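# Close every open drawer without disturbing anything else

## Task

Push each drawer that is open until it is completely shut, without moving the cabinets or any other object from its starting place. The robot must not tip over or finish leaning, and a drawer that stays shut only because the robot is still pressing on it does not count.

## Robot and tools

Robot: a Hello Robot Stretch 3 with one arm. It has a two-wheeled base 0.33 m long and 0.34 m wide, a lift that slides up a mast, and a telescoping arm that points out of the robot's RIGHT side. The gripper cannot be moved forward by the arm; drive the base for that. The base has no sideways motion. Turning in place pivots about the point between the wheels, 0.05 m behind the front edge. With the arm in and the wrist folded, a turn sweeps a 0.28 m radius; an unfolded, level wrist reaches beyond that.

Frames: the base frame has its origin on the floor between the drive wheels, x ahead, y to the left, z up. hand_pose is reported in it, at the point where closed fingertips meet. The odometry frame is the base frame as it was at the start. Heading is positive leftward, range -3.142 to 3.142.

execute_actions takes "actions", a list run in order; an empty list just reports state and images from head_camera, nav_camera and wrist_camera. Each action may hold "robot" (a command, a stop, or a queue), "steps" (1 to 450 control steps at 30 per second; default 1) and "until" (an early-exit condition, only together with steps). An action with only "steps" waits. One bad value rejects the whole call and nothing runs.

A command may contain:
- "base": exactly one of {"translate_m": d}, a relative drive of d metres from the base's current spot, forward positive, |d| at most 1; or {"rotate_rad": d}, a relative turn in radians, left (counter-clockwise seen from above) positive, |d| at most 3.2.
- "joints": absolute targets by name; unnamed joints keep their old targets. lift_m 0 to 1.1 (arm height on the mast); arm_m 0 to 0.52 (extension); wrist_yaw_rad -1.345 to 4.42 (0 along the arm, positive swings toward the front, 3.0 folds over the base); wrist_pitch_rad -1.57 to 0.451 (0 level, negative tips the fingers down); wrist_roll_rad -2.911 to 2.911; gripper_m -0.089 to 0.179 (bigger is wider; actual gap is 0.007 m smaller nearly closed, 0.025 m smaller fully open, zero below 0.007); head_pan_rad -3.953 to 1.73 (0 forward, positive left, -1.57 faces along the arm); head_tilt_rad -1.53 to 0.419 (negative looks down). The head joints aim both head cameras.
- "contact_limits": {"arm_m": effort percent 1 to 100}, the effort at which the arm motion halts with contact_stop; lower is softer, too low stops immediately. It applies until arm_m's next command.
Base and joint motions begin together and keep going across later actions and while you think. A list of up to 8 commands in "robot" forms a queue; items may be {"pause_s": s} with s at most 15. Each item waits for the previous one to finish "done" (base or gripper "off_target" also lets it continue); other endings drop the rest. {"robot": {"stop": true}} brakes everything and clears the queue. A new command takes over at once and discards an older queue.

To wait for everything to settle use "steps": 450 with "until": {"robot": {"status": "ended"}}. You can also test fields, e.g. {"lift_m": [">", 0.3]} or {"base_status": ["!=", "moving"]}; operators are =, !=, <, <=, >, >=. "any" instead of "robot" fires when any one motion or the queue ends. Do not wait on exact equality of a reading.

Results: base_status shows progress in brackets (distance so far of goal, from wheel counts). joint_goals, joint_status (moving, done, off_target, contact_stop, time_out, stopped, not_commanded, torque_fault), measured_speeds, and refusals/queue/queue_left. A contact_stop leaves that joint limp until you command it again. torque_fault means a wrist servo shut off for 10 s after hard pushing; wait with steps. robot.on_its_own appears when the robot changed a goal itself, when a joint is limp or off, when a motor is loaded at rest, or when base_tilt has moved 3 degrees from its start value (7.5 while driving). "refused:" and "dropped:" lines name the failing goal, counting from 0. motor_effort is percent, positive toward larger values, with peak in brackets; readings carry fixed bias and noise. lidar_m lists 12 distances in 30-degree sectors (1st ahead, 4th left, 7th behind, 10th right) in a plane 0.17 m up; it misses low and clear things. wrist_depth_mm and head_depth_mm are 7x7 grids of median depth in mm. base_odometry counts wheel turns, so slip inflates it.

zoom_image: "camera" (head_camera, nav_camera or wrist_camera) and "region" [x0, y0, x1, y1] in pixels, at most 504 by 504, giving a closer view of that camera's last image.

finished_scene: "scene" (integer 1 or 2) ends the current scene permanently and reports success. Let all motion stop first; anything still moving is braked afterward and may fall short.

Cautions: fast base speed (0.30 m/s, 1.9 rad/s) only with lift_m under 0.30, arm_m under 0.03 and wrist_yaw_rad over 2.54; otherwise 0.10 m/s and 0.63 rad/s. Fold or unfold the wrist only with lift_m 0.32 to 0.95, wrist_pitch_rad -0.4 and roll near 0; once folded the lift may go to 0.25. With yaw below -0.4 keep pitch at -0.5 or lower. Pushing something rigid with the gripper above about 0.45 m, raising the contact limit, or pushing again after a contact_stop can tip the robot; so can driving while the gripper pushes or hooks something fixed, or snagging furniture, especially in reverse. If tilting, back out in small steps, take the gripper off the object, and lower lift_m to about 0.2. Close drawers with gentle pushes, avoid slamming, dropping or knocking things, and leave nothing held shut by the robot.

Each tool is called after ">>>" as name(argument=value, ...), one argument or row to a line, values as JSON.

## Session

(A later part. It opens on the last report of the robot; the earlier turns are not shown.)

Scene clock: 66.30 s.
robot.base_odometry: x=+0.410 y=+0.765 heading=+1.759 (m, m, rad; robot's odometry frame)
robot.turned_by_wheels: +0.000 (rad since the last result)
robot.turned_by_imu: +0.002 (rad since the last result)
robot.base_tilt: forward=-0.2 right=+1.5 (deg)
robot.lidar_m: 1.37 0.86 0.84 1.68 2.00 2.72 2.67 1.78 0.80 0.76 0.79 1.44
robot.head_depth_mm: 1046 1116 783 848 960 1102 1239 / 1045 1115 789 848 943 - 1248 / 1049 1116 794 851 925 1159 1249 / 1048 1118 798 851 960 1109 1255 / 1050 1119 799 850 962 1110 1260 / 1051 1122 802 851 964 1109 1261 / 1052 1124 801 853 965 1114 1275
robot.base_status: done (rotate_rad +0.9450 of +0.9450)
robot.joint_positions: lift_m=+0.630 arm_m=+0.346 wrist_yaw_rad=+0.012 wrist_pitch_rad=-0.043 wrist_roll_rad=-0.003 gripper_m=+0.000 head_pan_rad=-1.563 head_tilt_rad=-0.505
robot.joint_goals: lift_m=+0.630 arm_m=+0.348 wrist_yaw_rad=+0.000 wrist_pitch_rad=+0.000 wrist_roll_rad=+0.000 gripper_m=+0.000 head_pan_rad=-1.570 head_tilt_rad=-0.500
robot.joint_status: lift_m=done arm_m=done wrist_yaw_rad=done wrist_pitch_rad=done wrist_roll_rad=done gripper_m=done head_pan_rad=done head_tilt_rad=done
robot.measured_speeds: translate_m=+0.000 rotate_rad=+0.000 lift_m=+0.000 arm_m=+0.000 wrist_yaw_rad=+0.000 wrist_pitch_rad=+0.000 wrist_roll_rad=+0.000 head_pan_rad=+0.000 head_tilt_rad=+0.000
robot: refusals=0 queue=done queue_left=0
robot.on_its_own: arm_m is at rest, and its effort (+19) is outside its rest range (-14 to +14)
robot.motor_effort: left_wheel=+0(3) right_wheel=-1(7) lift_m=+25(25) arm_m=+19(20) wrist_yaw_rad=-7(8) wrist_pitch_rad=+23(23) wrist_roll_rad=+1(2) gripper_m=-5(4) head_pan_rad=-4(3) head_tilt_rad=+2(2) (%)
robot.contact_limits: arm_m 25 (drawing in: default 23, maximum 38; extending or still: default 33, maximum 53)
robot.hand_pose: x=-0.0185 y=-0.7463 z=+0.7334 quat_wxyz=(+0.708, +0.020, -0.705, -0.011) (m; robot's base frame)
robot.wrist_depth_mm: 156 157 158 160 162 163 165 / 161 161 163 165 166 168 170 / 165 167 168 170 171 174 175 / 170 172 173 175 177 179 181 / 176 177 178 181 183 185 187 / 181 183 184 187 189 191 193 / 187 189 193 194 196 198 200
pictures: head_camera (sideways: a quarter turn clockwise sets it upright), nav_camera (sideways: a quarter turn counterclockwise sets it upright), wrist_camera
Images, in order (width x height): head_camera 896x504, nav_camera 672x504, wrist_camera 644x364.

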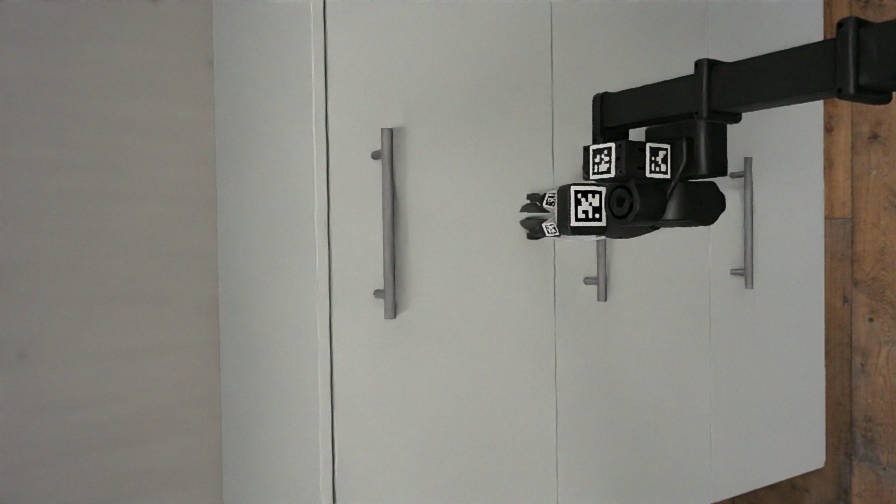

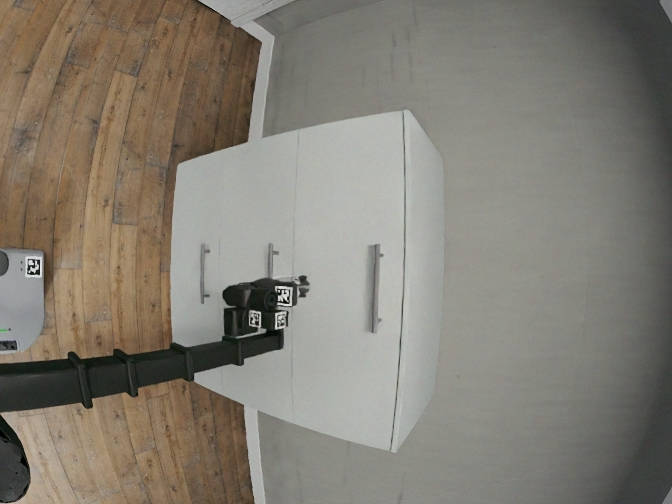

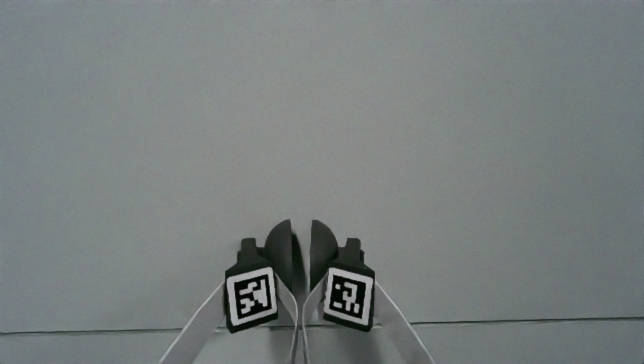

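>>> execute_actions(
  actions=[
    {"robot": {"joints": {"arm_m": 0.0}}, "steps": 450, "until": {"robot": {"arm_m": ["<", 0.27]}}},
  ],
)

>>> execute_actions(
  actions=[
    {"robot": {"base": {"rotate_rad": 0.205}, "joints": {"wrist_pitch_rad": -0.4, "wrist_yaw_rad": 3.0, "lift_m": 0.33, "head_pan_rad": -3.14, "head_tilt_rad": -0.6}}, "steps": 450, "until": {"robot": {"wrist_yaw_rad": [">", 2.9], "arm_m": ["<", 0.02]}}},
    {"robot": {"joints": {"lift_m": 0.27}}, "steps": 450, "until": {"robot": {"lift_m": ["<", 0.29], "base_status": ["!=", "moving"]}}},
    {"robot": {"base": {"translate_m": -1.0}}, "steps": 450, "until": {"robot": {"translate_m": ["<", -0.6]}}},
  ],
)

>>> execute_actions(
  actions=[
    {"robot": {"base": {"translate_m": -1.0}}, "steps": 450, "until": {"robot": {"translate_m": ["<", -0.5]}}},
    {"robot": {"base": {"translate_m": -0.67}}, "steps": 450, "until": {"robot": {"status": "ended"}}},
  ],
)

Scene clock: 68.60 s.
robot.base_odometry: x=+0.410 y=+0.765 heading=+1.759 (m, m, rad; robot's odometry frame)
robot.turned_by_wheels: +0.000 (rad since the last result)
robot.turned_by_imu: -0.002 (rad since the last result)
robot.base_tilt: forward=-0.1 right=+1.9 (deg)
robot.lidar_m: 1.38 0.87 0.84 1.68 2.00 2.74 2.67 1.78 0.79 0.76 0.78 1.44
robot.head_depth_mm: 1038 1104 777 841 953 1100 1240 / 1039 1107 778 844 954 - 1245 / 1039 1110 778 844 940 - 1269 / 1041 1111 784 847 939 1105 1248 / 1042 1112 785 844 956 1103 1253 / 1042 1112 792 845 958 1105 1252 / 1045 1113 794 846 959 1105 1270
robot.base_status: done (rotate_rad +0.9450 of +0.9450)
robot.joint_positions: lift_m=+0.630 arm_m=+0.267 wrist_yaw_rad=+0.001 wrist_pitch_rad=-0.025 wrist_roll_rad=-0.003 gripper_m=+0.000 head_pan_rad=-1.563 head_tilt_rad=-0.505
robot.joint_goals: lift_m=+0.630 arm_m=+0.000 wrist_yaw_rad=+0.000 wrist_pitch_rad=+0.000 wrist_roll_rad=+0.000 gripper_m=+0.000 head_pan_rad=-1.570 head_tilt_rad=-0.500
robot.joint_status: lift_m=done arm_m=moving wrist_yaw_rad=done wrist_pitch_rad=done wrist_roll_rad=done gripper_m=done head_pan_rad=done head_tilt_rad=done
robot.measured_speeds: translate_m=+0.000 rotate_rad=+0.000 lift_m=+0.000 arm_m=-0.140 wrist_yaw_rad=+0.000 wrist_pitch_rad=+0.000 wrist_roll_rad=+0.000 head_pan_rad=+0.000 head_tilt_rad=+0.000
robot: refusals=0 queue=running queue_left=0
robot.motor_effort: left_wheel=+0(2) right_wheel=-1(8) lift_m=+25(25) arm_m=-3(21) wrist_yaw_rad=-1(8) wrist_pitch_rad=+13(22) wrist_roll_rad=+2(2) gripper_m=-1(4) head_pan_rad=-2(3) head_tilt_rad=+2(2) (%)
robot.hand_pose: x=-0.0212 y=-0.6676 z=+0.7379 quat_wxyz=(+0.708, +0.010, -0.706, -0.009) (m; robot's base frame)
robot.wrist_depth_mm: 221 224 226 230 233 237 240 / 228 230 232 236 239 243 246 / 233 237 240 244 247 251 253 / 241 244 247 251 254 258 260 / 247 251 252 257 261 265 270 / 256 259 261 - 270 275 278 / 263 265 271 274 277 283 287
pictures: head_camera (sideways: a quarter turn clockwise sets it upright), nav_camera (sideways: a quarter turn counterclockwise sets it upright), wrist_camera
Images, in order (width x height): head_camera 896x504, nav_camera 672x504, wrist_camera 644x364.

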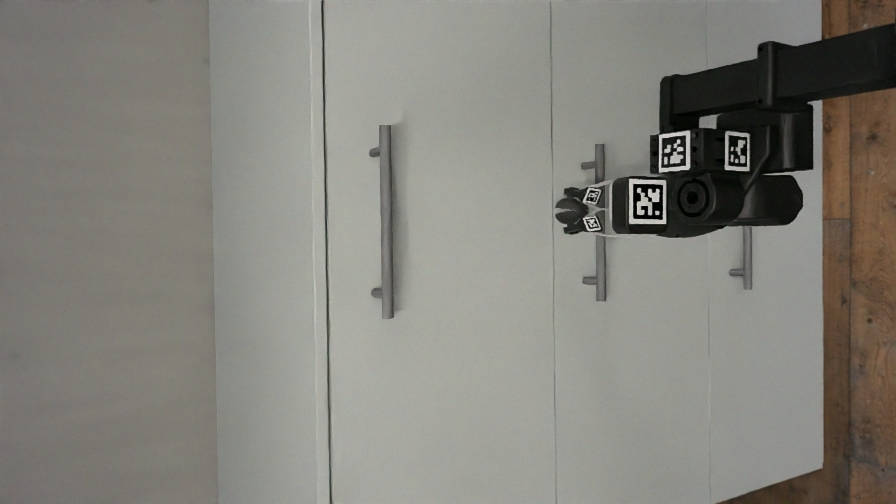

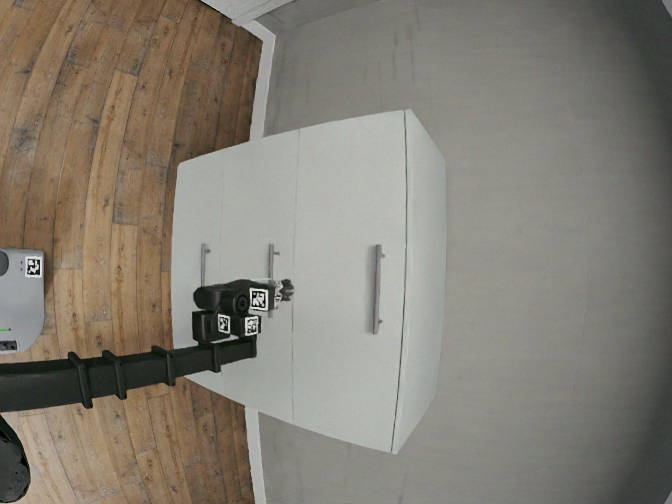

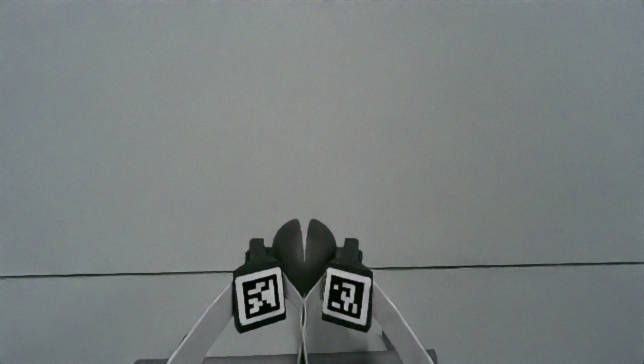

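Scene clock: 74.53 s.
robot.base_odometry: x=+0.641 y=+0.208 heading=+1.964 (m, m, rad; robot's odometry frame)
robot.turned_by_wheels: +0.205 (rad since the last result)
robot.turned_by_imu: +0.202 (rad since the last result)
robot.base_tilt: forward=+1.7 right=+2.0 (deg)
robot.lidar_m: 1.82 1.38 1.95 2.05 2.95 2.57 2.07 1.36 1.13 0.66 0.72 1.15
robot.head_depth_mm: 2366 2634 2793 2151 1731 1439 1237 / 2425 2563 2637 2168 1733 1447 1243 / 2460 1999 1771 2178 1747 1444 1240 / 2514 2655 1827 2195 1746 1451 1250 / 2565 2840 2927 2196 1751 1451 1247 / 2515 2686 2674 2217 1758 1465 1252 / 2070 2151 2231 2137 1762 1466 1255
robot.base_status: moving (translate_m -0.6035 of -1.0000)
robot.joint_positions: lift_m=+0.270 arm_m=+0.000 wrist_yaw_rad=+2.998 wrist_pitch_rad=-0.414 wrist_roll_rad=-0.003 gripper_m=+0.000 head_pan_rad=-3.133 head_tilt_rad=-0.594
robot.joint_goals: lift_m=+0.270 arm_m=+0.000 wrist_yaw_rad=+3.000 wrist_pitch_rad=-0.400 wrist_roll_rad=+0.000 gripper_m=+0.000 head_pan_rad=-3.140 head_tilt_rad=-0.600
robot.joint_status: lift_m=done arm_m=done wrist_yaw_rad=done wrist_pitch_rad=done wrist_roll_rad=done gripper_m=done head_pan_rad=done head_tilt_rad=done
robot.measured_speeds: translate_m=-0.293 rotate_rad=+0.000 lift_m=+0.000 arm_m=+0.000 wrist_yaw_rad=+0.000 wrist_pitch_rad=+0.000 wrist_roll_rad=+0.000 head_pan_rad=+0.000 head_tilt_rad=+0.000
robot: refusals=0 queue=running queue_left=0
robot.motor_effort: left_wheel=-3(8) right_wheel=-2(5) lift_m=+16(19) arm_m=-2(3) wrist_yaw_rad=+1(2) wrist_pitch_rad=+8(12) wrist_roll_rad=+2(1) gripper_m=-1(3) head_pan_rad=-3(44) head_tilt_rad=-2(9) (%)
robot.hand_pose: x=+0.0109 y=+0.0774 z=+0.2839 quat_wxyz=(+0.195, +0.699, +0.096, +0.681) (m; robot's base frame)
robot.wrist_depth_mm: - - - - - - - / - - - - - - - / 947 - 953 978 979 986 - / 718 - 733 736 747 753 762 / 588 588 593 621 607 604 611 / 494 497 - - 505 506 507 / 444 - - - 435 437 439
pictures: head_camera (sideways: a quarter turn clockwise sets it upright), nav_camera (sideways: a quarter turn counterclockwise sets it upright), wrist_camera
Images, in order (width x height): head_camera 896x504, nav_camera 672x504, wrist_camera 644x364.

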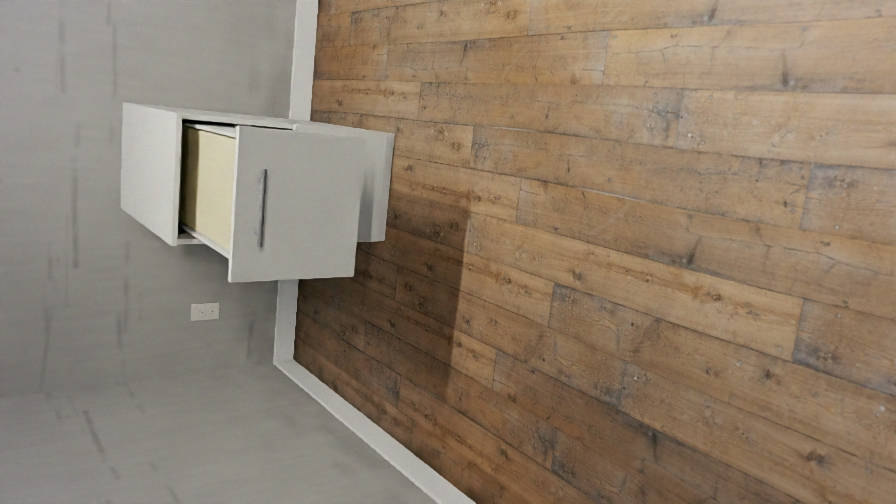

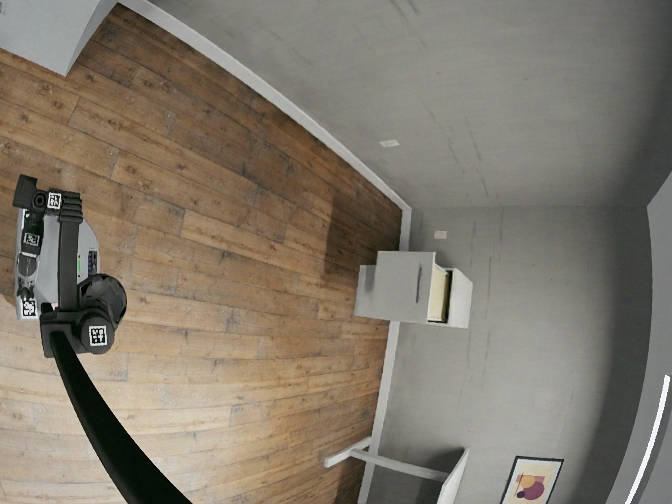

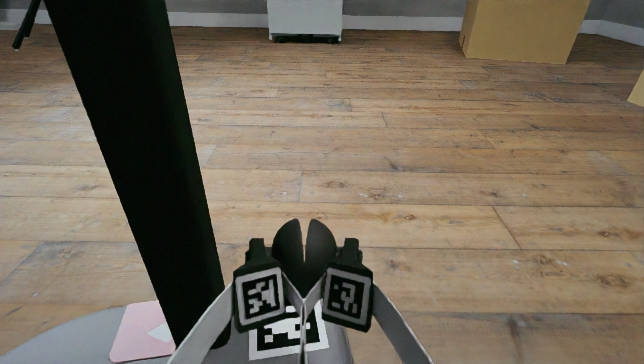

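Scene clock: 79.60 s.
robot.base_odometry: x=+1.093 y=-0.881 heading=+1.964 (m, m, rad; robot's odometry frame)
robot.turned_by_wheels: +0.000 (rad since the last result)
robot.turned_by_imu: -0.005 (rad since the last result)
robot.base_tilt: forward=+0.0 right=+1.8 (deg)
robot.lidar_m: 2.52 2.57 2.42 2.15 1.98 0.92 0.91 1.11 0.91 0.91 1.01 1.36
robot.head_depth_mm: 1359 1499 1288 1036 890 709 1169 / 1384 1516 1230 1037 840 706 1166 / 1408 1545 1241 1043 842 732 1173 / 1436 1595 1742 1094 847 774 1196 / 1464 1634 1838 2049 1754 823 1224 / 1495 1670 1893 2087 1757 1462 1250 / 1522 1677 1821 1901 1772 1464 1251
robot.base_status: done (translate_m -0.6700 of -0.6700)
robot.joint_positions: lift_m=+0.270 arm_m=+0.000 wrist_yaw_rad=+2.999 wrist_pitch_rad=-0.414 wrist_roll_rad=-0.003 gripper_m=+0.000 head_pan_rad=-3.133 head_tilt_rad=-0.594
robot.joint_goals: lift_m=+0.270 arm_m=+0.000 wrist_yaw_rad=+3.000 wrist_pitch_rad=-0.400 wrist_roll_rad=+0.000 gripper_m=+0.000 head_pan_rad=-3.140 head_tilt_rad=-0.600
robot.joint_status: lift_m=done arm_m=done wrist_yaw_rad=done wrist_pitch_rad=done wrist_roll_rad=done gripper_m=done head_pan_rad=done head_tilt_rad=done
robot.measured_speeds: translate_m=+0.000 rotate_rad=+0.000 lift_m=+0.000 arm_m=+0.000 wrist_yaw_rad=+0.000 wrist_pitch_rad=+0.000 wrist_roll_rad=+0.000 head_pan_rad=+0.000 head_tilt_rad=+0.000
robot: refusals=0 queue=done queue_left=0
robot.motor_effort: left_wheel=+0(4) right_wheel=+0(4) lift_m=+16(16) arm_m=-3(2) wrist_yaw_rad=+0(1) wrist_pitch_rad=+8(8) wrist_roll_rad=+1(2) gripper_m=+0(2) head_pan_rad=-2(3) head_tilt_rad=-2(2) (%)
robot.hand_pose: x=+0.0108 y=+0.0774 z=+0.2838 quat_wxyz=(+0.195, +0.699, +0.096, +0.681) (m; robot's base frame)
robot.wrist_depth_mm: - - - - - - - / - - - - - - - / 920 - 953 961 991 974 - / 725 - 734 734 750 763 749 / 584 588 596 623 603 606 612 / 495 497 - - 508 511 509 / 447 - - - 436 437 442
pictures: head_camera (sideways: a quarter turn clockwise sets it upright), nav_camera (sideways: a quarter turn counterclockwise sets it upright), wrist_camera
Images, in order (width x height): head_camera 896x504, nav_camera 672x504, wrist_camera 644x364.

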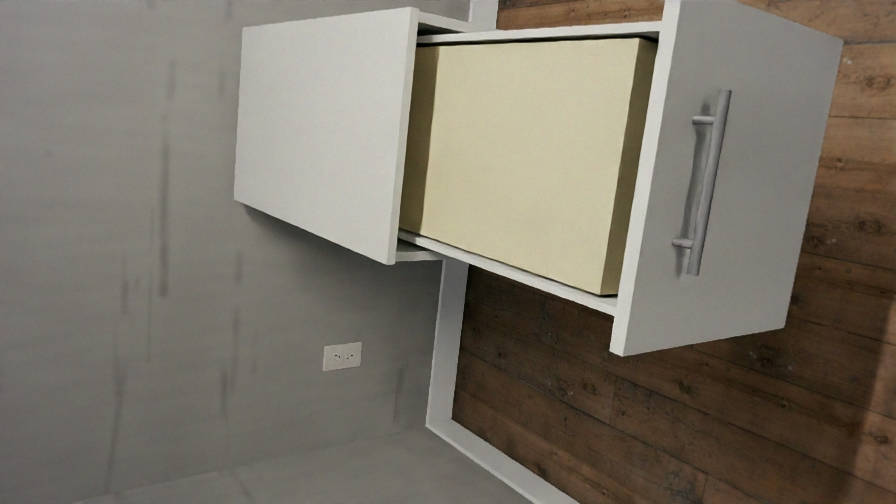

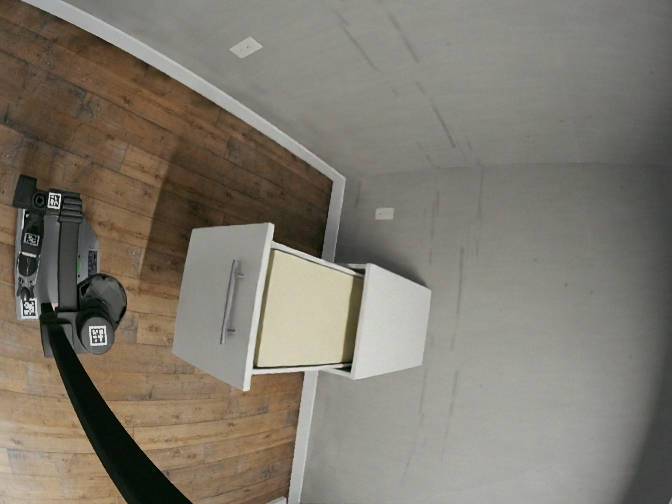

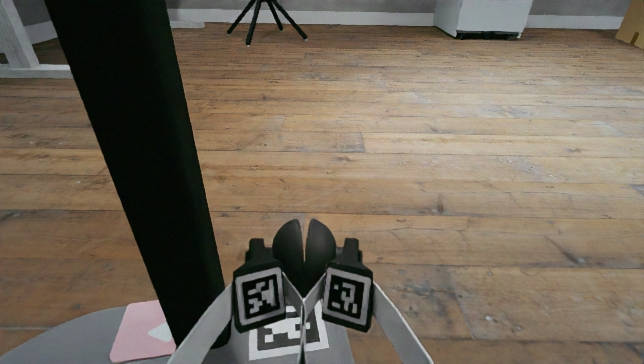

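>>> execute_actions(
  actions=[
    {"robot": {"base": {"rotate_rad": -1.765}, "joints": {"lift_m": 0.295, "head_pan_rad": -1.57, "head_tilt_rad": -0.8}}, "steps": 450, "until": {"robot": {"rotate_rad": ["<", -1.5]}}},
    {"robot": {"joints": {"lift_m": 0.335}}, "steps": 450, "until": {"robot": {"lift_m": [">", 0.325]}}},
    {"robot": {"joints": {"wrist_yaw_rad": 0.0}}, "steps": 450, "until": {"robot": {"wrist_yaw_rad": ["<", 1.0]}}},
    {"robot": {"joints": {"wrist_pitch_rad": 0.0}}, "steps": 450, "until": {"robot": {"wrist_yaw_rad": ["<", 0.02], "wrist_pitch_rad": [">", -0.04], "base_status": ["!=", "moving"]}}},
  ],
)

Scene clock: 84.43 s.
robot.base_odometry: x=+1.093 y=-0.881 heading=+0.199 (m, m, rad; robot's odometry frame)
robot.turned_by_wheels: -1.765 (rad since the last result)
robot.turned_by_imu: -1.762 (rad since the last result)
robot.base_tilt: forward=-0.1 right=+1.9 (deg)
robot.lidar_m: 0.91 0.95 1.28 1.68 2.82 2.42 2.15 1.75 1.68 0.91 1.30 0.95
robot.head_depth_mm: 1466 1682 1944 1714 1477 1295 1151 / 1477 1655 1941 1692 875 1298 1155 / 1419 1106 1004 836 812 1275 1169 / 1413 1108 1006 838 812 1284 1161 / 1420 1117 1012 844 812 1281 1162 / 1475 1660 1949 895 814 1312 1165 / 1471 1690 1949 1763 1513 1319 1167
robot.base_status: done (rotate_rad -1.7650 of -1.7650)
robot.joint_positions: lift_m=+0.335 arm_m=+0.000 wrist_yaw_rad=+0.016 wrist_pitch_rad=-0.028 wrist_roll_rad=-0.003 gripper_m=+0.000 head_pan_rad=-1.577 head_tilt_rad=-0.790
robot.joint_goals: lift_m=+0.335 arm_m=+0.000 wrist_yaw_rad=+0.000 wrist_pitch_rad=+0.000 wrist_roll_rad=+0.000 gripper_m=+0.000 head_pan_rad=-1.570 head_tilt_rad=-0.800
robot.joint_status: lift_m=moving arm_m=done wrist_yaw_rad=moving wrist_pitch_rad=moving wrist_roll_rad=done gripper_m=done head_pan_rad=done head_tilt_rad=done
robot.measured_speeds: translate_m=+0.000 rotate_rad=+0.000 lift_m=+0.000 arm_m=+0.000 wrist_yaw_rad=-0.320 wrist_pitch_rad=+0.024 wrist_roll_rad=+0.000 head_pan_rad=+0.000 head_tilt_rad=+0.000
robot: refusals=0 queue=running queue_left=0
robot.motor_effort: left_wheel=+1(8) right_wheel=-2(7) lift_m=+26(26) arm_m=-2(2) wrist_yaw_rad=-1(3) wrist_pitch_rad=+16(15) wrist_roll_rad=+1(1) gripper_m=-4(2) head_pan_rad=+4(44) head_tilt_rad=-4(16) (%)
robot.hand_pose: x=-0.0173 y=-0.4006 z=+0.4420 quat_wxyz=(+0.708, +0.016, -0.706, -0.004) (m; robot's base frame)
robot.wrist_depth_mm: 205 206 207 207 208 208 - / 212 212 212 213 213 215 - / 218 217 218 219 220 222 - / 223 223 225 226 226 229 - / 230 230 231 230 233 237 - / 238 237 238 - 240 900 - / 793 791 750 737 787 783 784
pictures: head_camera (sideways: a quarter turn clockwise sets it upright), nav_camera (sideways: a quarter turn counterclockwise sets it upright), wrist_camera
Images, in order (width x height): head_camera 896x504, nav_camera 672x504, wrist_camera 644x364.

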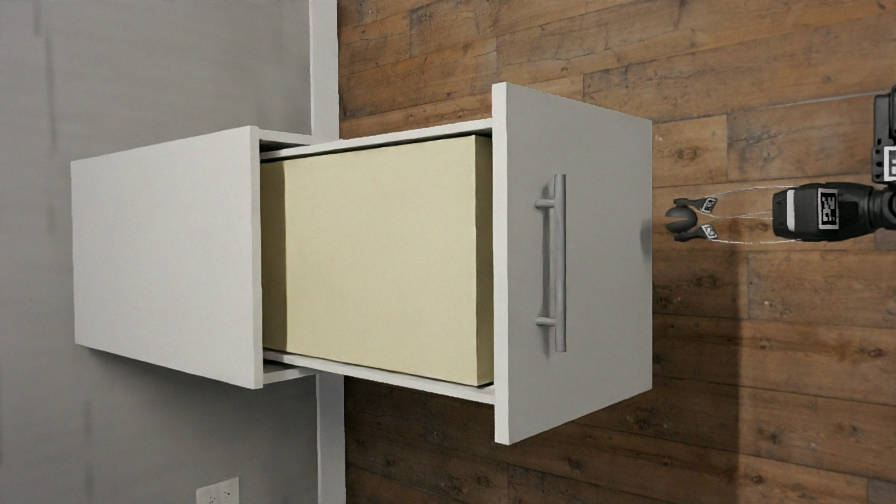

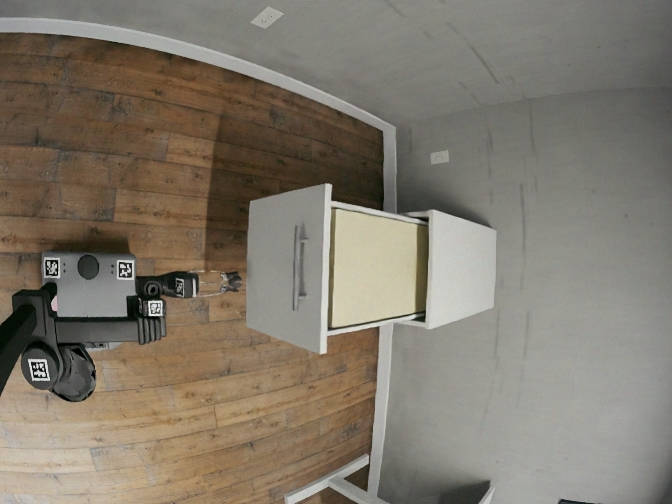

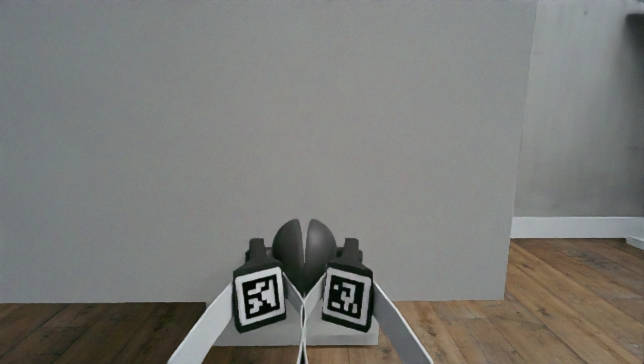

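Move forward 0.05 to centre, approach, then push.

>>> execute_actions(
  actions=[
    {"robot": {"base": {"translate_m": 0.05}, "joints": {"arm_m": 0.04}}, "steps": 450, "until": {"robot": {"base_status": ["!=", "moving"], "arm_m": [">", 0.037]}}},
    {"robot": {"joints": {"arm_m": 0.47}, "contact_limits": {"arm_m": 28}}, "steps": 450, "until": {"robot": {"status": "ended"}}},
  ],
)

Scene clock: 90.60 s.
robot.base_odometry: x=+1.142 y=-0.871 heading=+0.199 (m, m, rad; robot's odometry frame)
robot.turned_by_wheels: +0.000 (rad since the last result)
robot.turned_by_imu: -0.001 (rad since the last result)
robot.base_tilt: forward=-0.1 right=+1.9 (deg)
robot.lidar_m: 0.86 0.89 1.22 1.49 2.88 2.47 2.20 1.80 1.68 0.91 1.23 0.89
robot.head_depth_mm: 1467 1684 1930 1721 1482 1295 1150 / 1443 1233 1115 1647 1481 1298 1168 / 1403 1100 1058 1239 1440 1300 1153 / 1412 1111 1061 1280 1487 1304 1160 / 1421 1156 1092 1634 1496 1313 1164 / 1468 1694 1936 1756 1506 1308 1164 / 1477 1688 1947 1758 1503 1315 1166
robot.base_status: done (translate_m +0.0500 of +0.0500)
robot.joint_positions: lift_m=+0.335 arm_m=+0.469 wrist_yaw_rad=-0.001 wrist_pitch_rad=-0.022 wrist_roll_rad=-0.003 gripper_m=+0.000 head_pan_rad=-1.577 head_tilt_rad=-0.791
robot.joint_goals: lift_m=+0.335 arm_m=+0.470 wrist_yaw_rad=+0.000 wrist_pitch_rad=+0.000 wrist_roll_rad=+0.000 gripper_m=+0.000 head_pan_rad=-1.570 head_tilt_rad=-0.800
robot.joint_status: lift_m=done arm_m=done wrist_yaw_rad=done wrist_pitch_rad=done wrist_roll_rad=done gripper_m=done head_pan_rad=done head_tilt_rad=done
robot.measured_speeds: translate_m=+0.000 rotate_rad=+0.000 lift_m=+0.000 arm_m=+0.000 wrist_yaw_rad=+0.000 wrist_pitch_rad=+0.000 wrist_roll_rad=+0.000 head_pan_rad=+0.000 head_tilt_rad=+0.000
robot: refusals=0 queue=done queue_left=0
robot.motor_effort: left_wheel=+0(5) right_wheel=+0(2) lift_m=+25(28) arm_m=+7(20) wrist_yaw_rad=+1(1) wrist_pitch_rad=+12(15) wrist_roll_rad=+2(1) gripper_m=-2(2) head_pan_rad=+3(4) head_tilt_rad=-3(3) (%)
robot.contact_limits: arm_m 28 (drawing in: default 23, maximum 38; extending or still: default 33, maximum 53)
robot.hand_pose: x=-0.0217 y=-0.8701 z=+0.4437 quat_wxyz=(+0.708, +0.008, -0.706, -0.008) (m; robot's base frame)
robot.wrist_depth_mm: 160 161 162 163 164 166 167 / 164 165 166 167 169 170 171 / 168 169 171 172 173 175 176 / 173 174 175 177 178 180 181 / 179 179 180 180 184 186 187 / 184 185 185 - 189 191 194 / 189 190 219 195 196 198 226
pictures: head_camera (sideways: a quarter turn clockwise sets it upright), nav_camera (sideways: a quarter turn counterclockwise sets it upright), wrist_camera
Images, in order (width x height): head_camera 896x504, nav_camera 672x504, wrist_camera 644x364.

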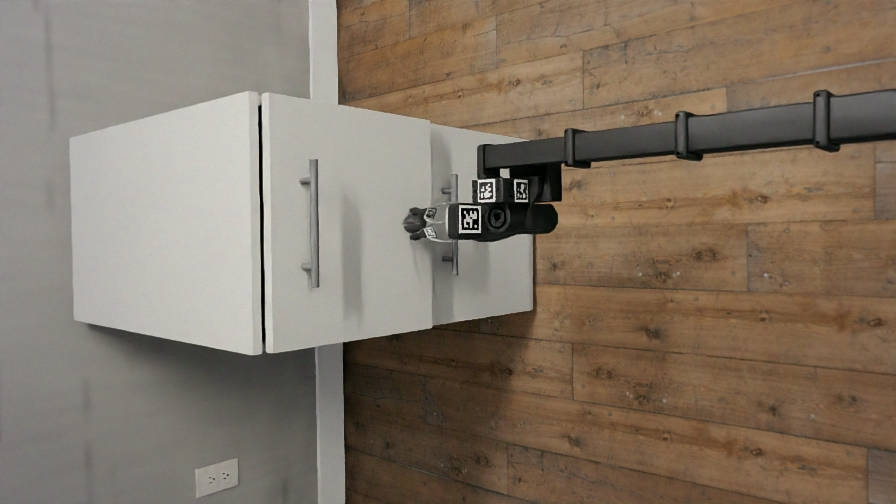

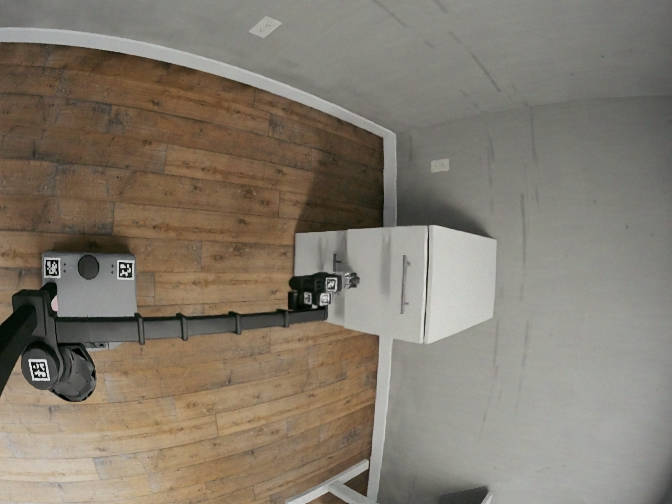

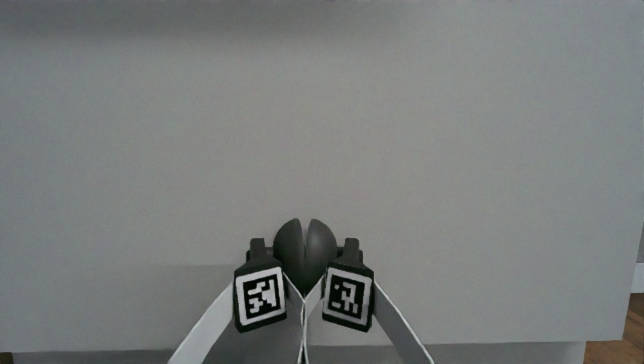

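>>> execute_actions(
  actions=[
    {"robot": {"joints": {"arm_m": 0.5}, "contact_limits": {"arm_m": 20}}, "steps": 450, "until": {"robot": {"status": "ended"}}},
  ],
)

>>> execute_actions(
  actions=[
    {"robot": {"joints": {"arm_m": 0.42}}, "steps": 450, "until": {"robot": {"status": "ended"}}},
  ],
)

Scene clock: 91.73 s.
robot.base_odometry: x=+1.142 y=-0.871 heading=+0.199 (m, m, rad; robot's odometry frame)
robot.turned_by_wheels: +0.000 (rad since the last result)
robot.turned_by_imu: +0.000 (rad since the last result)
robot.base_tilt: forward=-0.1 right=+1.8 (deg)
robot.lidar_m: 0.86 0.89 1.22 1.49 2.88 2.47 2.20 1.79 1.68 0.91 1.23 0.89
robot.head_depth_mm: 1469 1692 1931 1736 1479 1293 1153 / 1444 1231 1177 1690 1484 1296 1153 / 1400 1104 1088 1245 1457 1298 1160 / 1409 1111 1090 1300 1493 1305 1154 / 1423 1153 1118 1624 1496 1310 1164 / 1475 1697 1953 1756 1496 1311 1162 / 1467 1694 1949 1765 1513 1315 1167
robot.base_status: done (translate_m +0.0500 of +0.0500)
robot.joint_positions: lift_m=+0.335 arm_m=+0.495 wrist_yaw_rad=-0.002 wrist_pitch_rad=-0.026 wrist_roll_rad=-0.003 gripper_m=+0.000 head_pan_rad=-1.577 head_tilt_rad=-0.791
robot.joint_goals: lift_m=+0.335 arm_m=+0.495 wrist_yaw_rad=+0.000 wrist_pitch_rad=+0.000 wrist_roll_rad=+0.000 gripper_m=+0.000 head_pan_rad=-1.570 head_tilt_rad=-0.800
robot.joint_status: lift_m=done arm_m=contact_stop wrist_yaw_rad=done wrist_pitch_rad=done wrist_roll_rad=done gripper_m=done head_pan_rad=done head_tilt_rad=done
robot.measured_speeds: translate_m=+0.000 rotate_rad=+0.000 lift_m=+0.000 arm_m=-0.021 wrist_yaw_rad=+0.000 wrist_pitch_rad=+0.000 wrist_roll_rad=+0.000 head_pan_rad=+0.000 head_tilt_rad=+0.000
robot: refusals=0 queue=dropped queue_left=0
robot.on_its_own: arm_m is slack since a contact_stop, until your next command for it (your +0.500 is given up)
robot.motor_effort: left_wheel=-3(3) right_wheel=+5(6) lift_m=+25(25) arm_m=+11(21) wrist_yaw_rad=+1(1) wrist_pitch_rad=+14(17) wrist_roll_rad=+1(1) gripper_m=-2(2) head_pan_rad=+3(2) head_tilt_rad=-3(3) (%)
robot.contact_limits: arm_m 20 (drawing in: default 23, maximum 38; extending or still: default 33, maximum 53)
robot.hand_pose: x=-0.0219 y=-0.8950 z=+0.4426 quat_wxyz=(+0.708, +0.009, -0.706, -0.010) (m; robot's base frame)
robot.wrist_depth_mm: 158 159 160 161 162 164 165 / 162 164 165 166 168 168 170 / 167 168 169 171 172 174 175 / 172 173 174 176 178 179 180 / 177 177 179 180 183 184 186 / 182 183 184 - 188 190 192 / 188 189 193 193 195 196 199
pictures: head_camera (sideways: a quarter turn clockwise sets it upright), nav_camera (sideways: a quarter turn counterclockwise sets it upright), wrist_camera
Images, in order (width x height): head_camera 896x504, nav_camera 672x504, wrist_camera 644x364.

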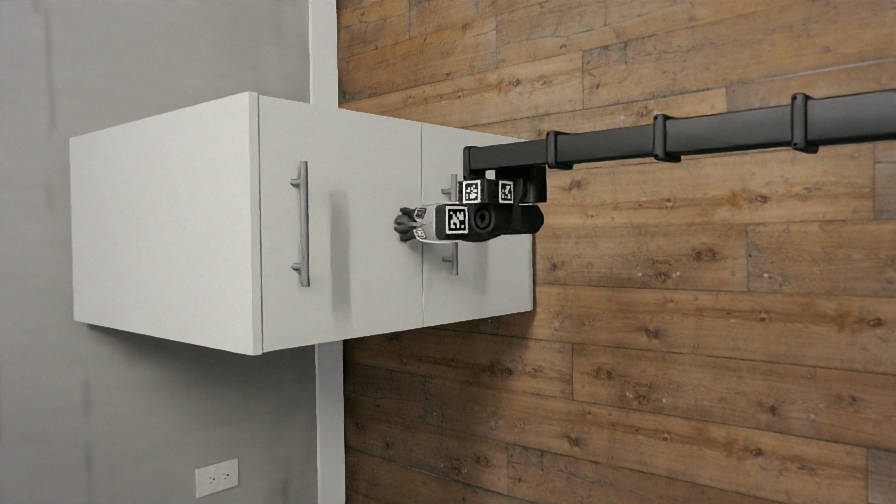

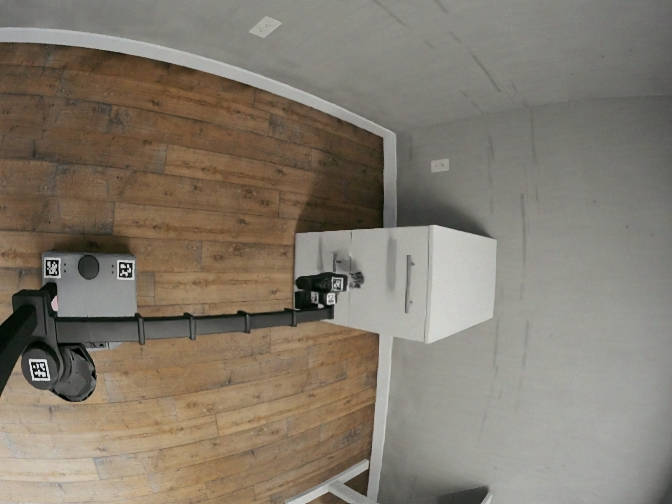

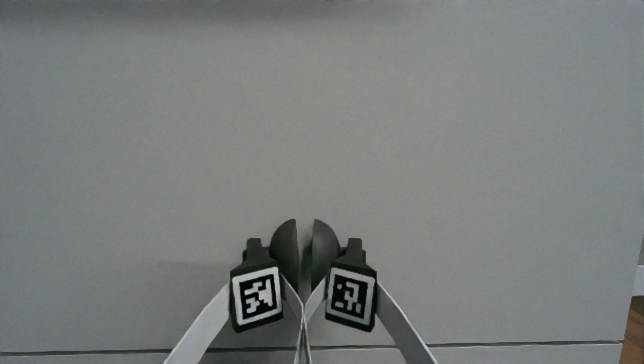

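Scene clock: 93.33 s.
robot.base_odometry: x=+1.142 y=-0.871 heading=+0.199 (m, m, rad; robot's odometry frame)
robot.turned_by_wheels: +0.000 (rad since the last result)
robot.turned_by_imu: +0.000 (rad since the last result)
robot.base_tilt: forward=+0.0 right=+1.8 (deg)
robot.lidar_m: 0.86 0.89 1.22 1.50 2.89 2.46 2.20 1.79 1.68 0.91 1.23 0.90
robot.head_depth_mm: 1474 1685 1941 1720 1479 1292 1148 / 1445 1228 1173 1688 1487 1298 1170 / 1407 1102 1086 1299 1425 1299 1158 / 1410 1111 1089 1304 1477 1302 1161 / 1422 1156 1116 1632 1495 1308 1160 / 1476 1693 1954 1764 1498 1309 1169 / 1464 1695 1954 1755 1502 1315 1165
robot.base_status: done (translate_m +0.0500 of +0.0500)
robot.joint_positions: lift_m=+0.335 arm_m=+0.420 wrist_yaw_rad=-0.001 wrist_pitch_rad=-0.023 wrist_roll_rad=-0.003 gripper_m=+0.000 head_pan_rad=-1.577 head_tilt_rad=-0.791
robot.joint_goals: lift_m=+0.335 arm_m=+0.420 wrist_yaw_rad=+0.000 wrist_pitch_rad=+0.000 wrist_roll_rad=+0.000 gripper_m=+0.000 head_pan_rad=-1.570 head_tilt_rad=-0.800
robot.joint_status: lift_m=done arm_m=done wrist_yaw_rad=done wrist_pitch_rad=done wrist_roll_rad=done gripper_m=done head_pan_rad=done head_tilt_rad=done
robot.measured_speeds: translate_m=+0.000 rotate_rad=+0.000 lift_m=+0.000 arm_m=+0.000 wrist_yaw_rad=+0.000 wrist_pitch_rad=+0.000 wrist_roll_rad=+0.000 head_pan_rad=+0.000 head_tilt_rad=+0.000
robot: refusals=0 queue=done queue_left=0
robot.motor_effort: left_wheel=+0(3) right_wheel=+0(5) lift_m=+25(25) arm_m=-2(11) wrist_yaw_rad=+1(1) wrist_pitch_rad=+12(13) wrist_roll_rad=+2(2) gripper_m=-2(1) head_pan_rad=+2(4) head_tilt_rad=-3(2) (%)
robot.hand_pose: x=-0.0218 y=-0.8208 z=+0.4434 quat_wxyz=(+0.708, +0.008, -0.706, -0.009) (m; robot's base frame)
robot.wrist_depth_mm: 226 227 228 230 232 234 904 / 233 232 235 237 237 240 946 / 241 240 242 244 245 248 963 / 930 246 249 251 253 255 - / 949 253 255 256 260 263 - / 957 261 263 - 269 272 - / 756 269 273 276 277 280 793
pictures: head_camera (sideways: a quarter turn clockwise sets it upright), nav_camera (sideways: a quarter turn counterclockwise sets it upright), wrist_camera
Images, in order (width x height): head_camera 896x504, nav_camera 672x504, wrist_camera 644x364.

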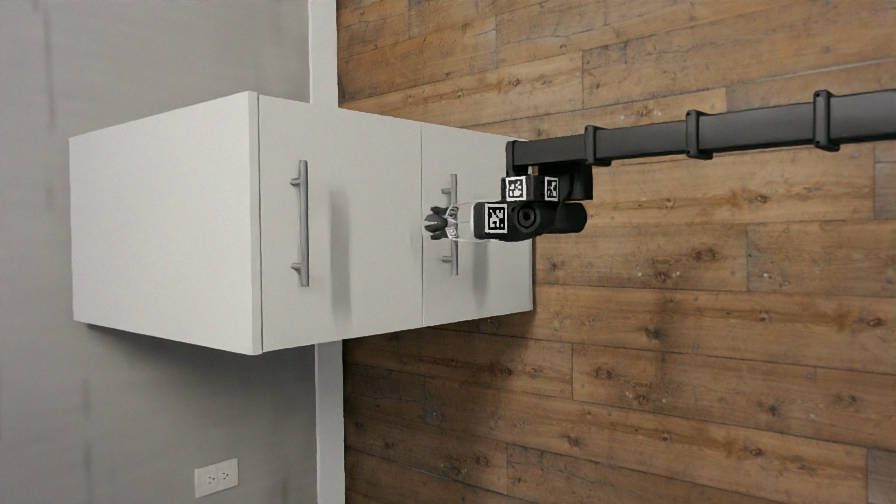

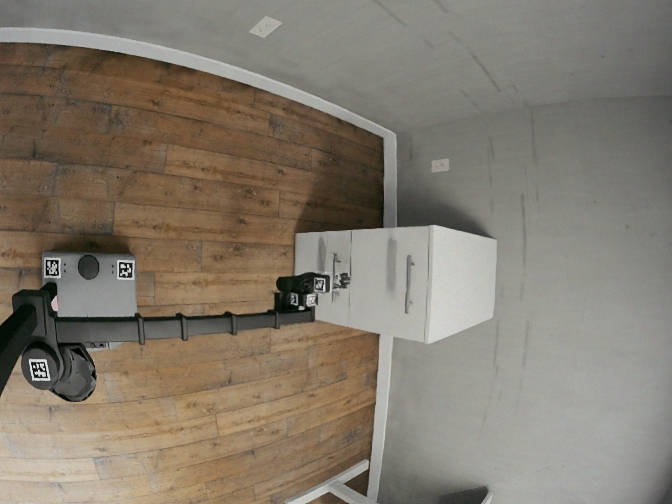

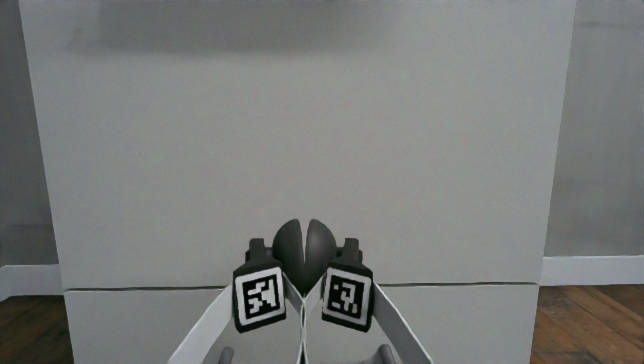

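>>> finished_scene(
  scene=1,
)

The scene is finished: the task was done.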